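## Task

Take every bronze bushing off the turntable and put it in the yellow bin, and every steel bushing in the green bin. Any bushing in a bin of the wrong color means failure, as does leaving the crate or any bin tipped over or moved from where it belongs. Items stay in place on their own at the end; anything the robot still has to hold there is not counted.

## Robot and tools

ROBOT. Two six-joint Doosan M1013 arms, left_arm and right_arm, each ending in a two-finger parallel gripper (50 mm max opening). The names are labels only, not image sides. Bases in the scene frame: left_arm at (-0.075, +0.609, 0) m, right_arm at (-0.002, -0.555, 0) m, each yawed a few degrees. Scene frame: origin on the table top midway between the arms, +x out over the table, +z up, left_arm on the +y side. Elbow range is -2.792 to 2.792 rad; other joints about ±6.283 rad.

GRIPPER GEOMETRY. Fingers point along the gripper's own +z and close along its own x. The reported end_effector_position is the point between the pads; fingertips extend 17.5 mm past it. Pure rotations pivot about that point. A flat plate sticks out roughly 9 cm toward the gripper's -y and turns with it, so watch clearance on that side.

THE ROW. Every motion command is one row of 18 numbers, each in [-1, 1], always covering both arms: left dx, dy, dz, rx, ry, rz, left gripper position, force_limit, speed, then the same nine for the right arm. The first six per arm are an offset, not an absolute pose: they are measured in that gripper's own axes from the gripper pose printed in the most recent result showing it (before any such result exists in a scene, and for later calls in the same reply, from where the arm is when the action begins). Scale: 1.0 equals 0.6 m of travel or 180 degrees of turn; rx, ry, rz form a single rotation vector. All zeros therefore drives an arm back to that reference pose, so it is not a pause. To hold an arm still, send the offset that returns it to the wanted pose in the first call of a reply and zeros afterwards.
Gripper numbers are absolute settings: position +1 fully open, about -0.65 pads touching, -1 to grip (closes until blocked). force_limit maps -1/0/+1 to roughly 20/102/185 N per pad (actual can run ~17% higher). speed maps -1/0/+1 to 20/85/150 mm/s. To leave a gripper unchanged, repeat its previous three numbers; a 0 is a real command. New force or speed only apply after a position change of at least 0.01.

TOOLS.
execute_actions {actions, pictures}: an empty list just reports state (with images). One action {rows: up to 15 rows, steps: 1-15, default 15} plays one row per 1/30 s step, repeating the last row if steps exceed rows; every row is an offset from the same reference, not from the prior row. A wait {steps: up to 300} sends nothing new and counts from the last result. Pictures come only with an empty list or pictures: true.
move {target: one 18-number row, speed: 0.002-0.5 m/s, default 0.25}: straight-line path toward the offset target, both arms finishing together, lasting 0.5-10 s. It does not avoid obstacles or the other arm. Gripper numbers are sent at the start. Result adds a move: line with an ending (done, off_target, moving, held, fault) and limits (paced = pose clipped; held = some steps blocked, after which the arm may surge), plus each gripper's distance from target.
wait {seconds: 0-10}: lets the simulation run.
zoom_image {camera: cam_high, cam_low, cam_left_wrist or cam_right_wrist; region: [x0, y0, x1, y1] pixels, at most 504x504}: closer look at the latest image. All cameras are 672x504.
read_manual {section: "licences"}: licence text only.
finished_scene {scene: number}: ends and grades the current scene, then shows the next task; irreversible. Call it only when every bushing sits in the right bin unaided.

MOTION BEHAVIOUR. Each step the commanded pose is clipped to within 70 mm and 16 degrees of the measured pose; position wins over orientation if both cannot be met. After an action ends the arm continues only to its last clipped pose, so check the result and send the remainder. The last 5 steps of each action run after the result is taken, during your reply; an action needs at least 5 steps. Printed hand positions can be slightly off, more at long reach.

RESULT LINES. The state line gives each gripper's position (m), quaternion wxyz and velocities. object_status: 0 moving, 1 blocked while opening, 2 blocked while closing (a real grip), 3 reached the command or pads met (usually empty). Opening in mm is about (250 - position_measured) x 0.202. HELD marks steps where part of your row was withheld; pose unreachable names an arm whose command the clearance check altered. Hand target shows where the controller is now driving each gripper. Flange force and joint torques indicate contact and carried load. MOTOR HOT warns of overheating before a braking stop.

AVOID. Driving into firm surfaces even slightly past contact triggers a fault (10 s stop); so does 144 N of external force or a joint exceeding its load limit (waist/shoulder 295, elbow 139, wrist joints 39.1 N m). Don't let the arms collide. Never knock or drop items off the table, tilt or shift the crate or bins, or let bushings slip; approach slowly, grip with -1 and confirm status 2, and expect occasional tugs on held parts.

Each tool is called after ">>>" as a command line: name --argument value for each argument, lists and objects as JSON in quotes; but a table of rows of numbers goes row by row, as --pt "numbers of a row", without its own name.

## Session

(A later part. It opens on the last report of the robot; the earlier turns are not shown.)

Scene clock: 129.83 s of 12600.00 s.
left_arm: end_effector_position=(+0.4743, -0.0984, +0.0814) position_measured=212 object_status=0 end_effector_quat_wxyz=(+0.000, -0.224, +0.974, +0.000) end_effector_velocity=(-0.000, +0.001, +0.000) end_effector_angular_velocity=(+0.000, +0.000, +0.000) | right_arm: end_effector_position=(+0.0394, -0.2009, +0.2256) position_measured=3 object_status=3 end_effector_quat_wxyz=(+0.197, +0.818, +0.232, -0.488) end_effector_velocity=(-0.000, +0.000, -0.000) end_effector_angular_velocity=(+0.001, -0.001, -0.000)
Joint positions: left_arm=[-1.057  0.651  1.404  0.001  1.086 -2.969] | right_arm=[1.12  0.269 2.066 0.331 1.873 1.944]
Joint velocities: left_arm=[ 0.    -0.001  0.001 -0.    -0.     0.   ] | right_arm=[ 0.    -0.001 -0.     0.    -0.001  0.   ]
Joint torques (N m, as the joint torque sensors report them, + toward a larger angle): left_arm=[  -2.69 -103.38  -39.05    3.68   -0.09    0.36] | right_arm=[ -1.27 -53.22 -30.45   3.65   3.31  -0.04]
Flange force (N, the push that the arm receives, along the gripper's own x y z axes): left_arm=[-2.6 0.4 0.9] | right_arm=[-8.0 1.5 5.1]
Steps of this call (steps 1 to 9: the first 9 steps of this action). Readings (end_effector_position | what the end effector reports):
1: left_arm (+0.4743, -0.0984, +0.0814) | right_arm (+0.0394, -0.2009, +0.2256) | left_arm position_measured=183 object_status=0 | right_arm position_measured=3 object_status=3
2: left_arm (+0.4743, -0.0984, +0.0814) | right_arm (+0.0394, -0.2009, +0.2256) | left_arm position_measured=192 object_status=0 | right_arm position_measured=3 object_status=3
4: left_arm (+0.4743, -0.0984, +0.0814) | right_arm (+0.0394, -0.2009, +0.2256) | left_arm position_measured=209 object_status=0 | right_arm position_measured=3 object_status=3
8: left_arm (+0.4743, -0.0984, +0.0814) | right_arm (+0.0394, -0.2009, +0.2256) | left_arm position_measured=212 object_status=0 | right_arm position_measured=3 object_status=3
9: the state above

>>> move --target '[0,0,-0.0812,0,0,0,-1,-0.3,-0.5, 0,0,0,0,0,0,1,0,0]' --speed 0.12

>>> move --target '[-0.3091,0.5001,0.0367,0,0,0,-1,-0.3,-0.5, 0,0,0,0,0,0,1,0,0]' --speed 0.3

Scene clock: 130.87 s of 12600.00 s.
left_arm: end_effector_position=(+0.4743, -0.0983, +0.1300) position_measured=212 object_status=2 end_effector_quat_wxyz=(+0.000, -0.224, +0.974, +0.000) end_effector_velocity=(-0.001, -0.001, +0.001) end_effector_angular_velocity=(-0.001, -0.000, -0.002) | right_arm: end_effector_position=(+0.0394, -0.2009, +0.2256) position_measured=3 object_status=3 end_effector_quat_wxyz=(+0.197, +0.818, +0.232, -0.488) end_effector_velocity=(-0.000, +0.000, +0.001) end_effector_angular_velocity=(+0.001, -0.000, -0.001)
Joint positions: left_arm=[-1.057  0.616  1.367  0.001  1.158 -2.969] | right_arm=[1.12  0.269 2.066 0.331 1.873 1.944]
Joint velocities: left_arm=[-0.002 -0.001 -0.001  0.     0.001  0.   ] | right_arm=[-0.    -0.001  0.     0.001  0.     0.   ]
Joint torques (N m, as the joint torque sensors report them, + toward a larger angle): left_arm=[  -2.58 -102.92  -40.22    3.8    -0.09    0.19] | right_arm=[ -0.88 -54.56 -30.21   3.56   3.39  -0.08]
Flange force (N, the push that the arm receives, along the gripper's own x y z axes): left_arm=[-2.4 -1.9 1.2] | right_arm=[-4.9 0.7 3.7]
Hand target (left_arm): +0.474, -0.098, +0.130; +0.000, -0.224, +0.974, +0.000
Hand target (right_arm): +0.039, -0.201, +0.226; +0.197, +0.818, +0.232, -0.488
Off your previous action's commanded pose (left_arm): 0.000 m, 0 deg at its last step (step 5 of this call).
Off your previous action's commanded pose (right_arm): 0.000 m, 0 deg at its last step (step 5 of this call).
Off the commanded pose (left_arm): 0.000 m, 0 deg.
Off the commanded pose (right_arm): 0.000 m, 0 deg.
Kept back: nothing.
move: done

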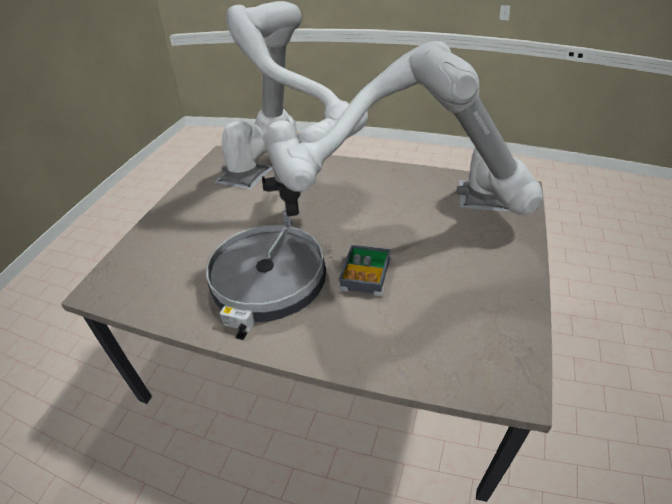

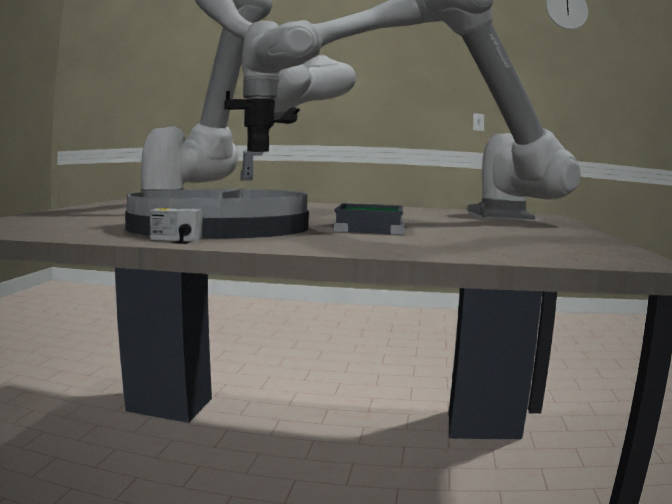

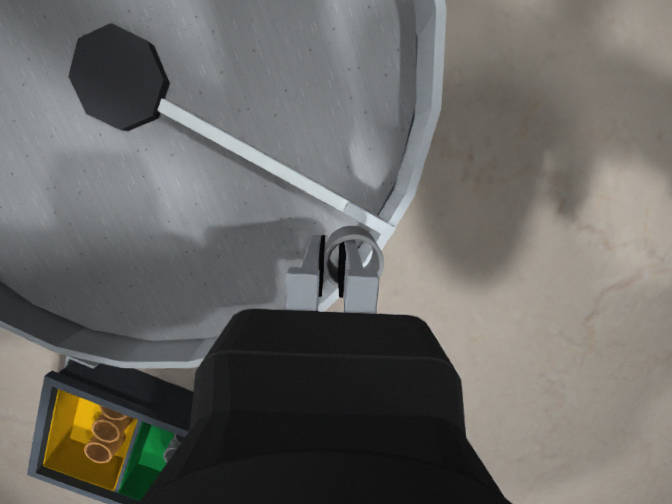

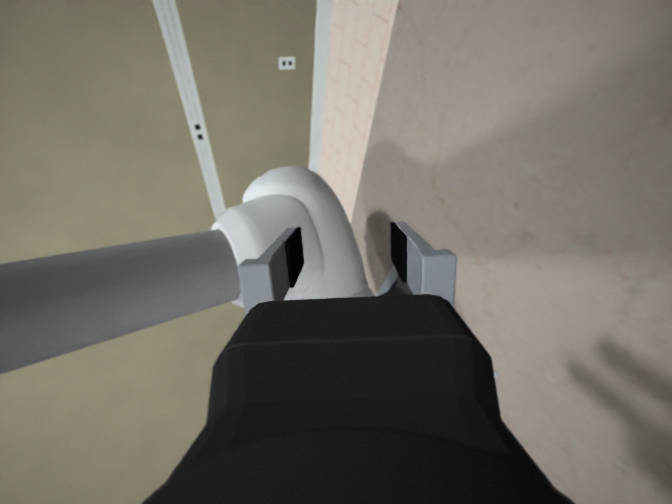

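Scene clock: 132.47 s of 12600.00 s.
left_arm: end_effector_position=(+0.5102, +0.2526, +0.1081) position_measured=212 object_status=2 end_effector_quat_wxyz=(+0.000, -0.224, +0.975, +0.000) end_effector_velocity=(-0.001, -0.001, +0.001) end_effector_angular_velocity=(-0.001, -0.001, -0.004) | right_arm: end_effector_position=(+0.0394, -0.2009, +0.2256) position_measured=3 object_status=3 end_effector_quat_wxyz=(+0.197, +0.818, +0.232, -0.488) end_effector_velocity=(-0.000, -0.000, +0.001) end_effector_angular_velocity=(+0.002, -0.001, -0.000)
Joint positions: left_arm=[-0.692  0.342  1.848  0.001  0.951 -2.604] | right_arm=[1.12  0.269 2.066 0.331 1.873 1.944]
Joint velocities: left_arm=[-0.002 -0.001 -0.     0.    -0.     0.002] | right_arm=[ 0.    -0.002  0.     0.     0.    -0.   ]
Joint torques (N m, as the joint torque sensors report them, + toward a larger angle): left_arm=[ -3.18 -72.99 -36.36   3.17  -0.25   0.16] | right_arm=[ -0.84 -52.94 -30.54   3.6    3.3    0.14]
Flange force (N, the push that the arm receives, along the gripper's own x y z axes): left_arm=[-3.9 1.2 1.1] | right_arm=[-8.4 2.7 5.2]
Hand target (left_arm): +0.510, +0.253, +0.108; +0.000, -0.224, +0.975, +0.000
Hand target (right_arm): +0.039, -0.201, +0.226; +0.197, +0.818, +0.232, -0.488
Off the commanded pose (left_arm): 0.000 m, 0 deg.
Off the commanded pose (right_arm): 0.000 m, 0 deg.
Kept back: nothing.
move: done

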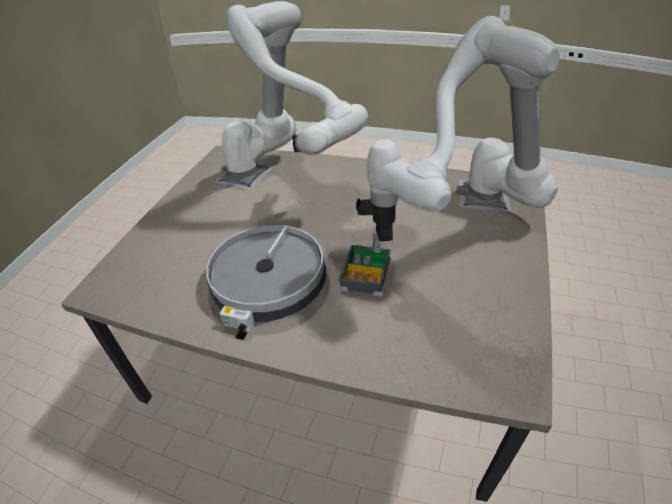

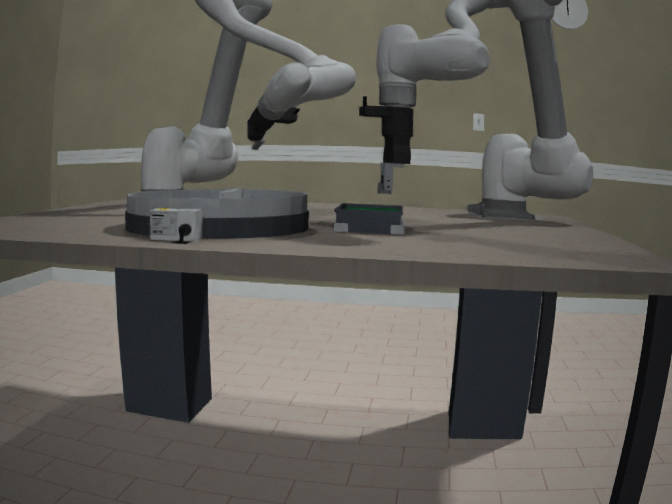

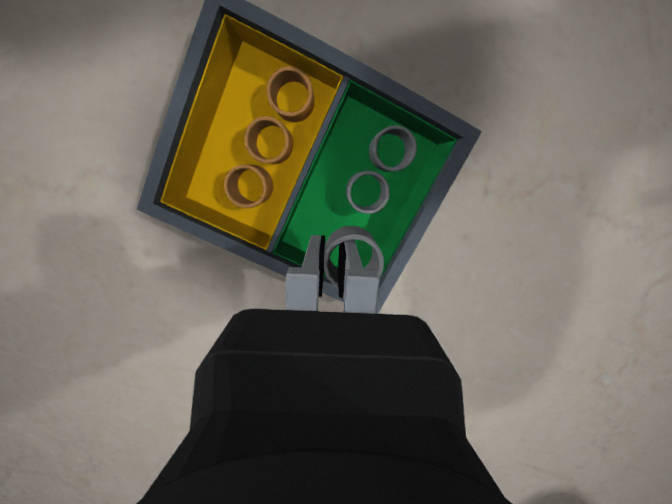

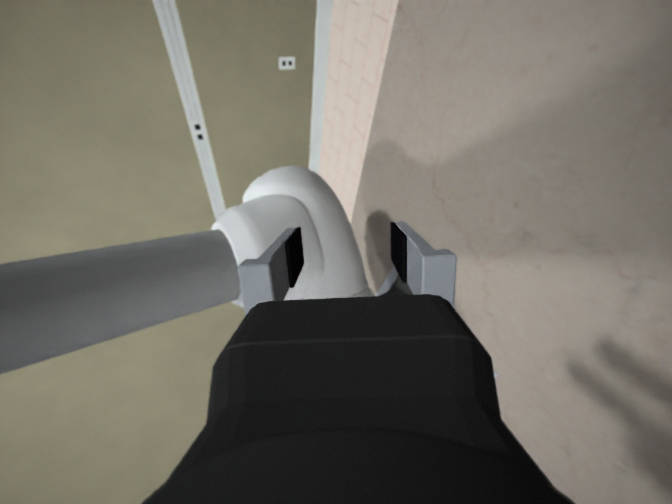

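>>> move --target '[0,0,0.1173,0,0,0,-1,-0.3,-0.5, 0,0,0,0,0,0,1,0,0]' --speed 0.12

>>> execute_actions --actions '[{"rows": [[0,0,0.0008,0,0,0,-1,-0.3,-0.5, 0,0,0,0,0,0,1,0,0],[0,0,0.0016,0,0,0,-1,-0.3,-0.5, 0,0,0,0,0,0,1,0,0],[0,0,0.0024,0,0,0,-1,-0.3,-0.5, 0,0,0,0,0,0,1,0,0],[0,0,0.0032,0,0,0,-1,-0.3,-0.5, 0,0,0,0,0,0,1,0,0],[0,0,0.0040,0,0,0,-1,-0.3,-0.5, 0,0,0,0,0,0,1,0,0],[0,0,0.0046,0,0,0,-1,-0.3,-0.5, 0,0,0,0,0,0,1,0,0],[0,0,0.0052,0,0,0,-1,-0.3,-0.5, 0,0,0,0,0,0,1,0,0],[0,0,0.0052,0,0,0,-1,-0.3,-0.5, 0,0,0,0,0,0,1,0,0],[0,0,0.0052,0,0,0,-1,-0.3,-0.5, 0,0,0,0,0,0,1,0,0],[0,0,0.0052,0,0,0,-1,-0.3,-0.5, 0,0,0,0,0,0,1,0,0],[0,0,0.0052,0,0,0,-0.18,-0.5,0, 0,0,0,0,0,0,1,0,0]], "steps": 15}]'

>>> move --target '[0,0,-0.1,0,0,0,-0.18,-0.5,0, 0,0,0,0,0,0,1,0,0]' --speed 0.15

Scene clock: 133.90 s of 12600.00 s.
left_arm: end_effector_position=(+0.5102, +0.2526, +0.0377) position_measured=212 object_status=2 end_effector_quat_wxyz=(+0.000, -0.224, +0.975, +0.000) end_effector_velocity=(+0.000, -0.000, -0.001) end_effector_angular_velocity=(+0.000, -0.000, -0.000) | right_arm: end_effector_position=(+0.0394, -0.2009, +0.2256) position_measured=3 object_status=3 end_effector_quat_wxyz=(+0.197, +0.818, +0.232, -0.488) end_effector_velocity=(+0.001, -0.000, -0.001) end_effector_angular_velocity=(-0.003, -0.000, +0.002)
Joint positions: left_arm=[-0.692  0.417  1.896  0.001  0.829 -2.604] | right_arm=[1.12  0.269 2.066 0.331 1.873 1.944]
Joint velocities: left_arm=[-0.     0.001  0.     0.    -0.001 -0.   ] | right_arm=[-0.     0.002  0.    -0.002  0.     0.   ]
Joint torques (N m, as the joint torque sensors report them, + toward a larger angle): left_arm=[ -2.03 -76.29 -33.3    2.89  -0.31   0.22] | right_arm=[  0.26 -53.81 -30.49   3.48   3.32  -0.1 ]
Flange force (N, the push that the arm receives, along the gripper's own x y z axes): left_arm=[-2.0 1.5 1.6] | right_arm=[-4.8 3.0 3.8]
Hand target (left_arm): +0.510, +0.253, +0.038; +0.000, -0.224, +0.975, +0.000
Hand target (right_arm): +0.039, -0.201, +0.226; +0.197, +0.818, +0.232, -0.488
Off the commanded pose (left_arm): 0.000 m, 0 deg.
Off the commanded pose (right_arm): 0.000 m, 0 deg.
Kept back: nothing.
move: done

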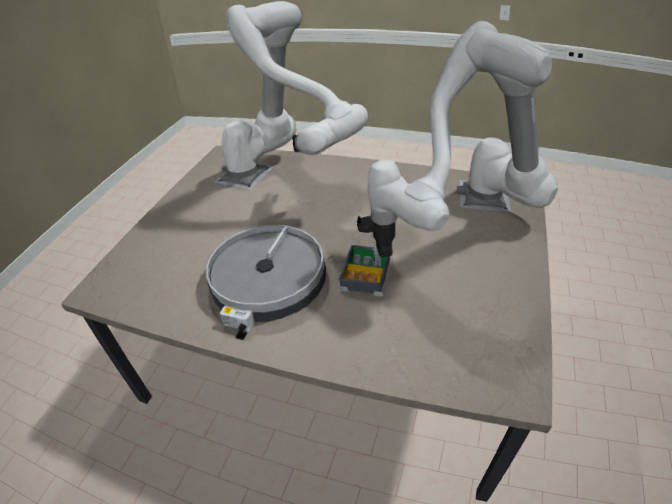

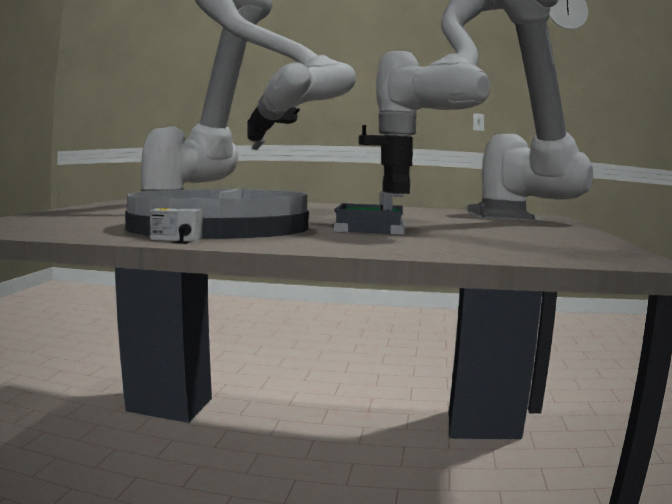

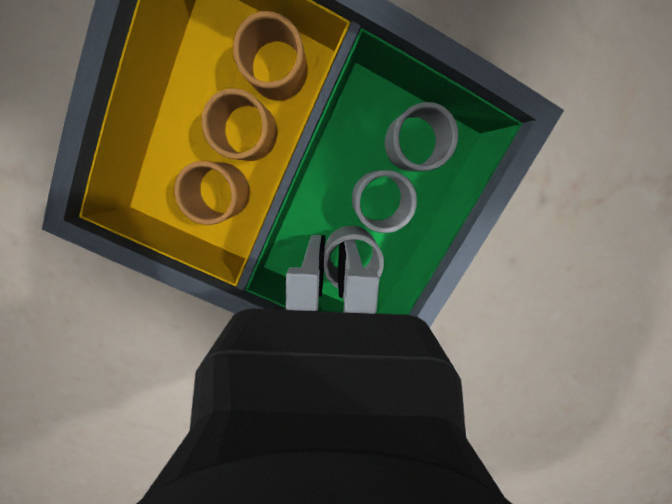

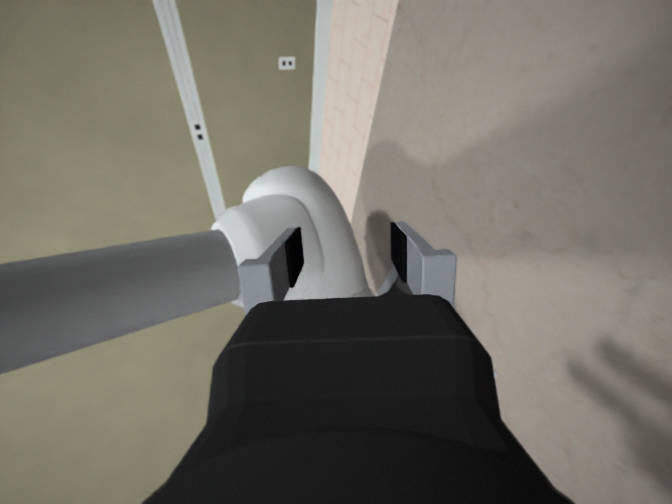

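Scene clock: 134.23 s of 12600.00 s.
left_arm: end_effector_position=(+0.5102, +0.2526, +0.0347) position_measured=212 object_status=2 end_effector_quat_wxyz=(+0.000, -0.224, +0.975, +0.000) end_effector_velocity=(+0.000, -0.001, +0.000) end_effector_angular_velocity=(-0.002, -0.003, +0.001) | right_arm: end_effector_position=(+0.0394, -0.2009, +0.2256) position_measured=3 object_status=3 end_effector_quat_wxyz=(+0.197, +0.818, +0.232, -0.488) end_effector_velocity=(+0.000, -0.000, +0.000) end_effector_angular_velocity=(-0.001, -0.000, +0.001)
Joint positions: left_arm=[-0.692  0.42   1.897  0.001  0.824 -2.604] | right_arm=[1.12  0.269 2.066 0.331 1.873 1.944]
Joint velocities: left_arm=[-0.001 -0.     0.    -0.    -0.003 -0.002] | right_arm=[-0.    -0.001  0.    -0.001  0.001 -0.   ]
Joint torques (N m, as the joint torque sensors report them, + toward a larger angle): left_arm=[ -3.05 -77.84 -33.48   2.78   0.04   0.36] | right_arm=[  0.07 -53.79 -30.49   3.6    3.47  -0.1 ]
Flange force (N, the push that the arm receives, along the gripper's own x y z axes): left_arm=[-3.2 2.4 2.3] | right_arm=[-6.4 3.2 4.4]
Steps of this call (steps 1 to 10: the first 10 steps of this action). Readings (end_effector_position | what the end effector reports):
1: left_arm (+0.5102, +0.2526, +0.0377) | right_arm (+0.0394, -0.2009, +0.2256) | left_arm position_measured=212 object_status=2 | right_arm position_measured=3 object_status=3
2: left_arm (+0.5103, +0.2526, +0.0375) | right_arm (+0.0394, -0.2009, +0.2256) | left_arm position_measured=212 object_status=2 | right_arm position_measured=3 object_status=3
4: left_arm (+0.5102, +0.2526, +0.0367) | right_arm (+0.0394, -0.2009, +0.2256) | left_arm position_measured=212 object_status=2 | right_arm position_measured=3 object_status=3
8: left_arm (+0.5102, +0.2526, +0.0350) | right_arm (+0.0394, -0.2009, +0.2256) | left_arm position_measured=212 object_status=2 | right_arm position_measured=3 object_status=3
10: the state above

Scene clock: 135.33 s of 12600.00 s.
left_arm: end_effector_position=(+0.5102, +0.2526, +0.0945) position_measured=179 object_status=3 end_effector_quat_wxyz=(+0.000, -0.224, +0.974, +0.000) end_effector_velocity=(-0.000, +0.000, +0.001) end_effector_angular_velocity=(-0.000, -0.001, +0.001) | right_arm: end_effector_position=(+0.0394, -0.2009, +0.2256) position_measured=3 object_status=3 end_effector_quat_wxyz=(+0.197, +0.818, +0.232, -0.488) end_effector_velocity=(-0.000, +0.000, -0.000) end_effector_angular_velocity=(-0.001, +0.002, -0.001)
Joint positions: left_arm=[-0.692  0.356  1.858  0.001  0.928 -2.604] | right_arm=[1.12  0.269 2.066 0.331 1.873 1.944]
Joint velocities: left_arm=[ 0.    -0.001 -0.     0.     0.001 -0.001] | right_arm=[-0.     0.002 -0.     0.001  0.     0.   ]
Joint torques (N m, as the joint torque sensors report them, + toward a larger angle): left_arm=[ -2.85 -74.29 -35.69   3.16  -0.06   0.25] | right_arm=[ -0.78 -53.05 -30.44   3.58   3.48   0.  ]
Flange force (N, the push that the arm receives, along the gripper's own x y z axes): left_arm=[-4.4 0.8 2.5] | right_arm=[-6.4 2.1 4.9]
Hand target (left_arm): +0.510, +0.253, +0.095; +0.000, -0.224, +0.975, +0.000
Hand target (right_arm): +0.039, -0.201, +0.226; +0.197, +0.818, +0.232, -0.488
Off your previous action's commanded pose (left_arm): 0.000 m, 0 deg at its last step (step 5 of this call).
Off your previous action's commanded pose (right_arm): 0.000 m, 0 deg at its last step (step 5 of this call).
Off the commanded pose (left_arm): 0.000 m, 0 deg.
Off the commanded pose (right_arm): 0.000 m, 0 deg.
Kept back: nothing.
move: done

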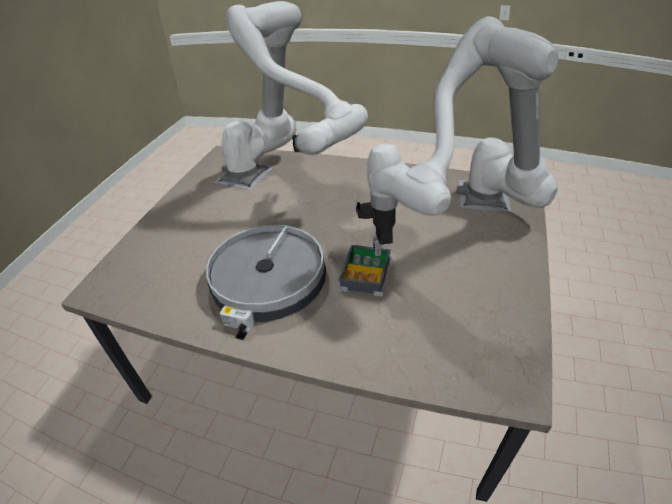

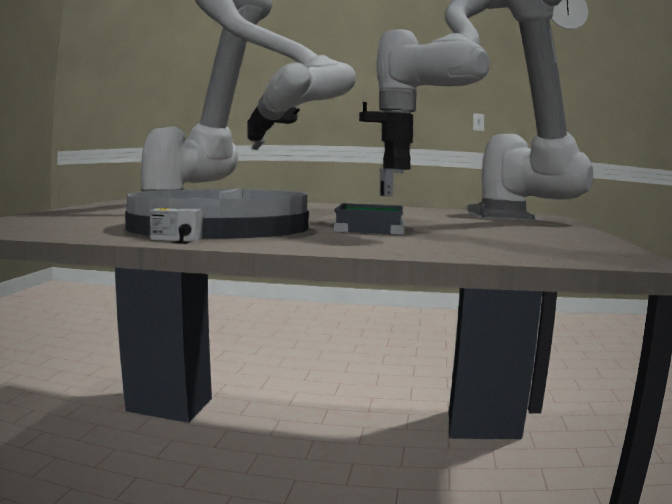

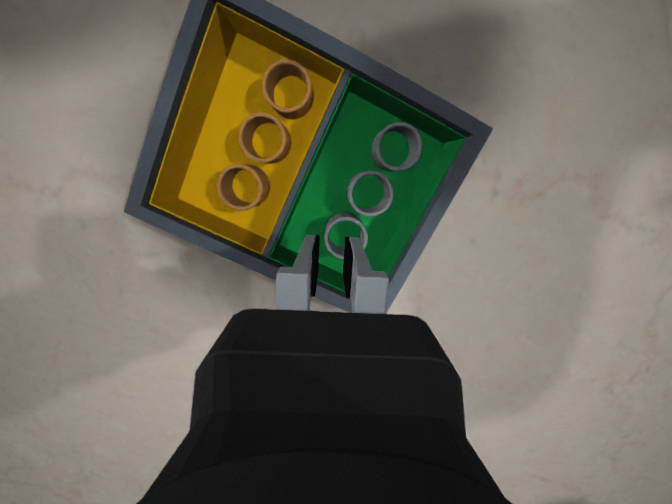

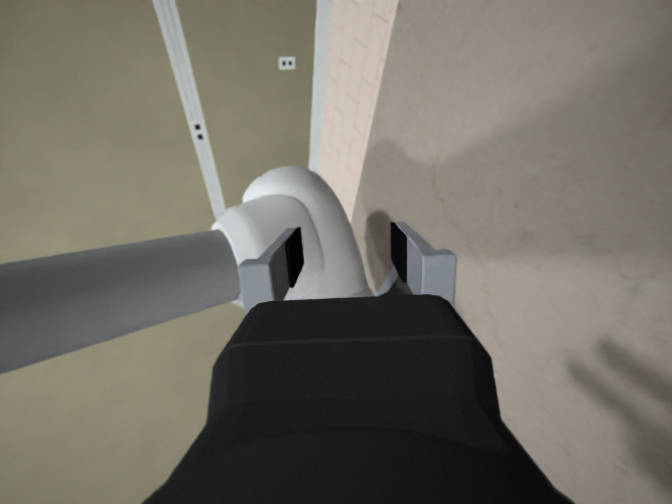

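>>> zoom_image --camera "cam_high" --region '[195, 215, 400, 345]'

Region (195, 215, 400, 345) of cam_high's 672x504 image, scaled by 2.459, with more detail than that image has; it fills the top 320 rows of this view, and the rest is white.

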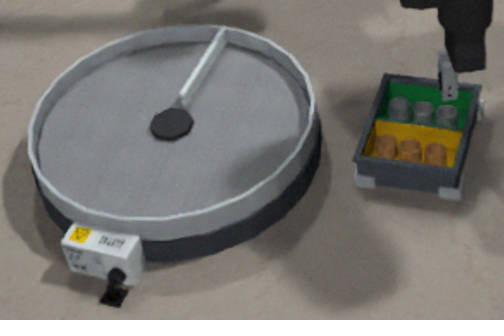

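>>> finished_scene --scene 1

The scene is finished: the task was done.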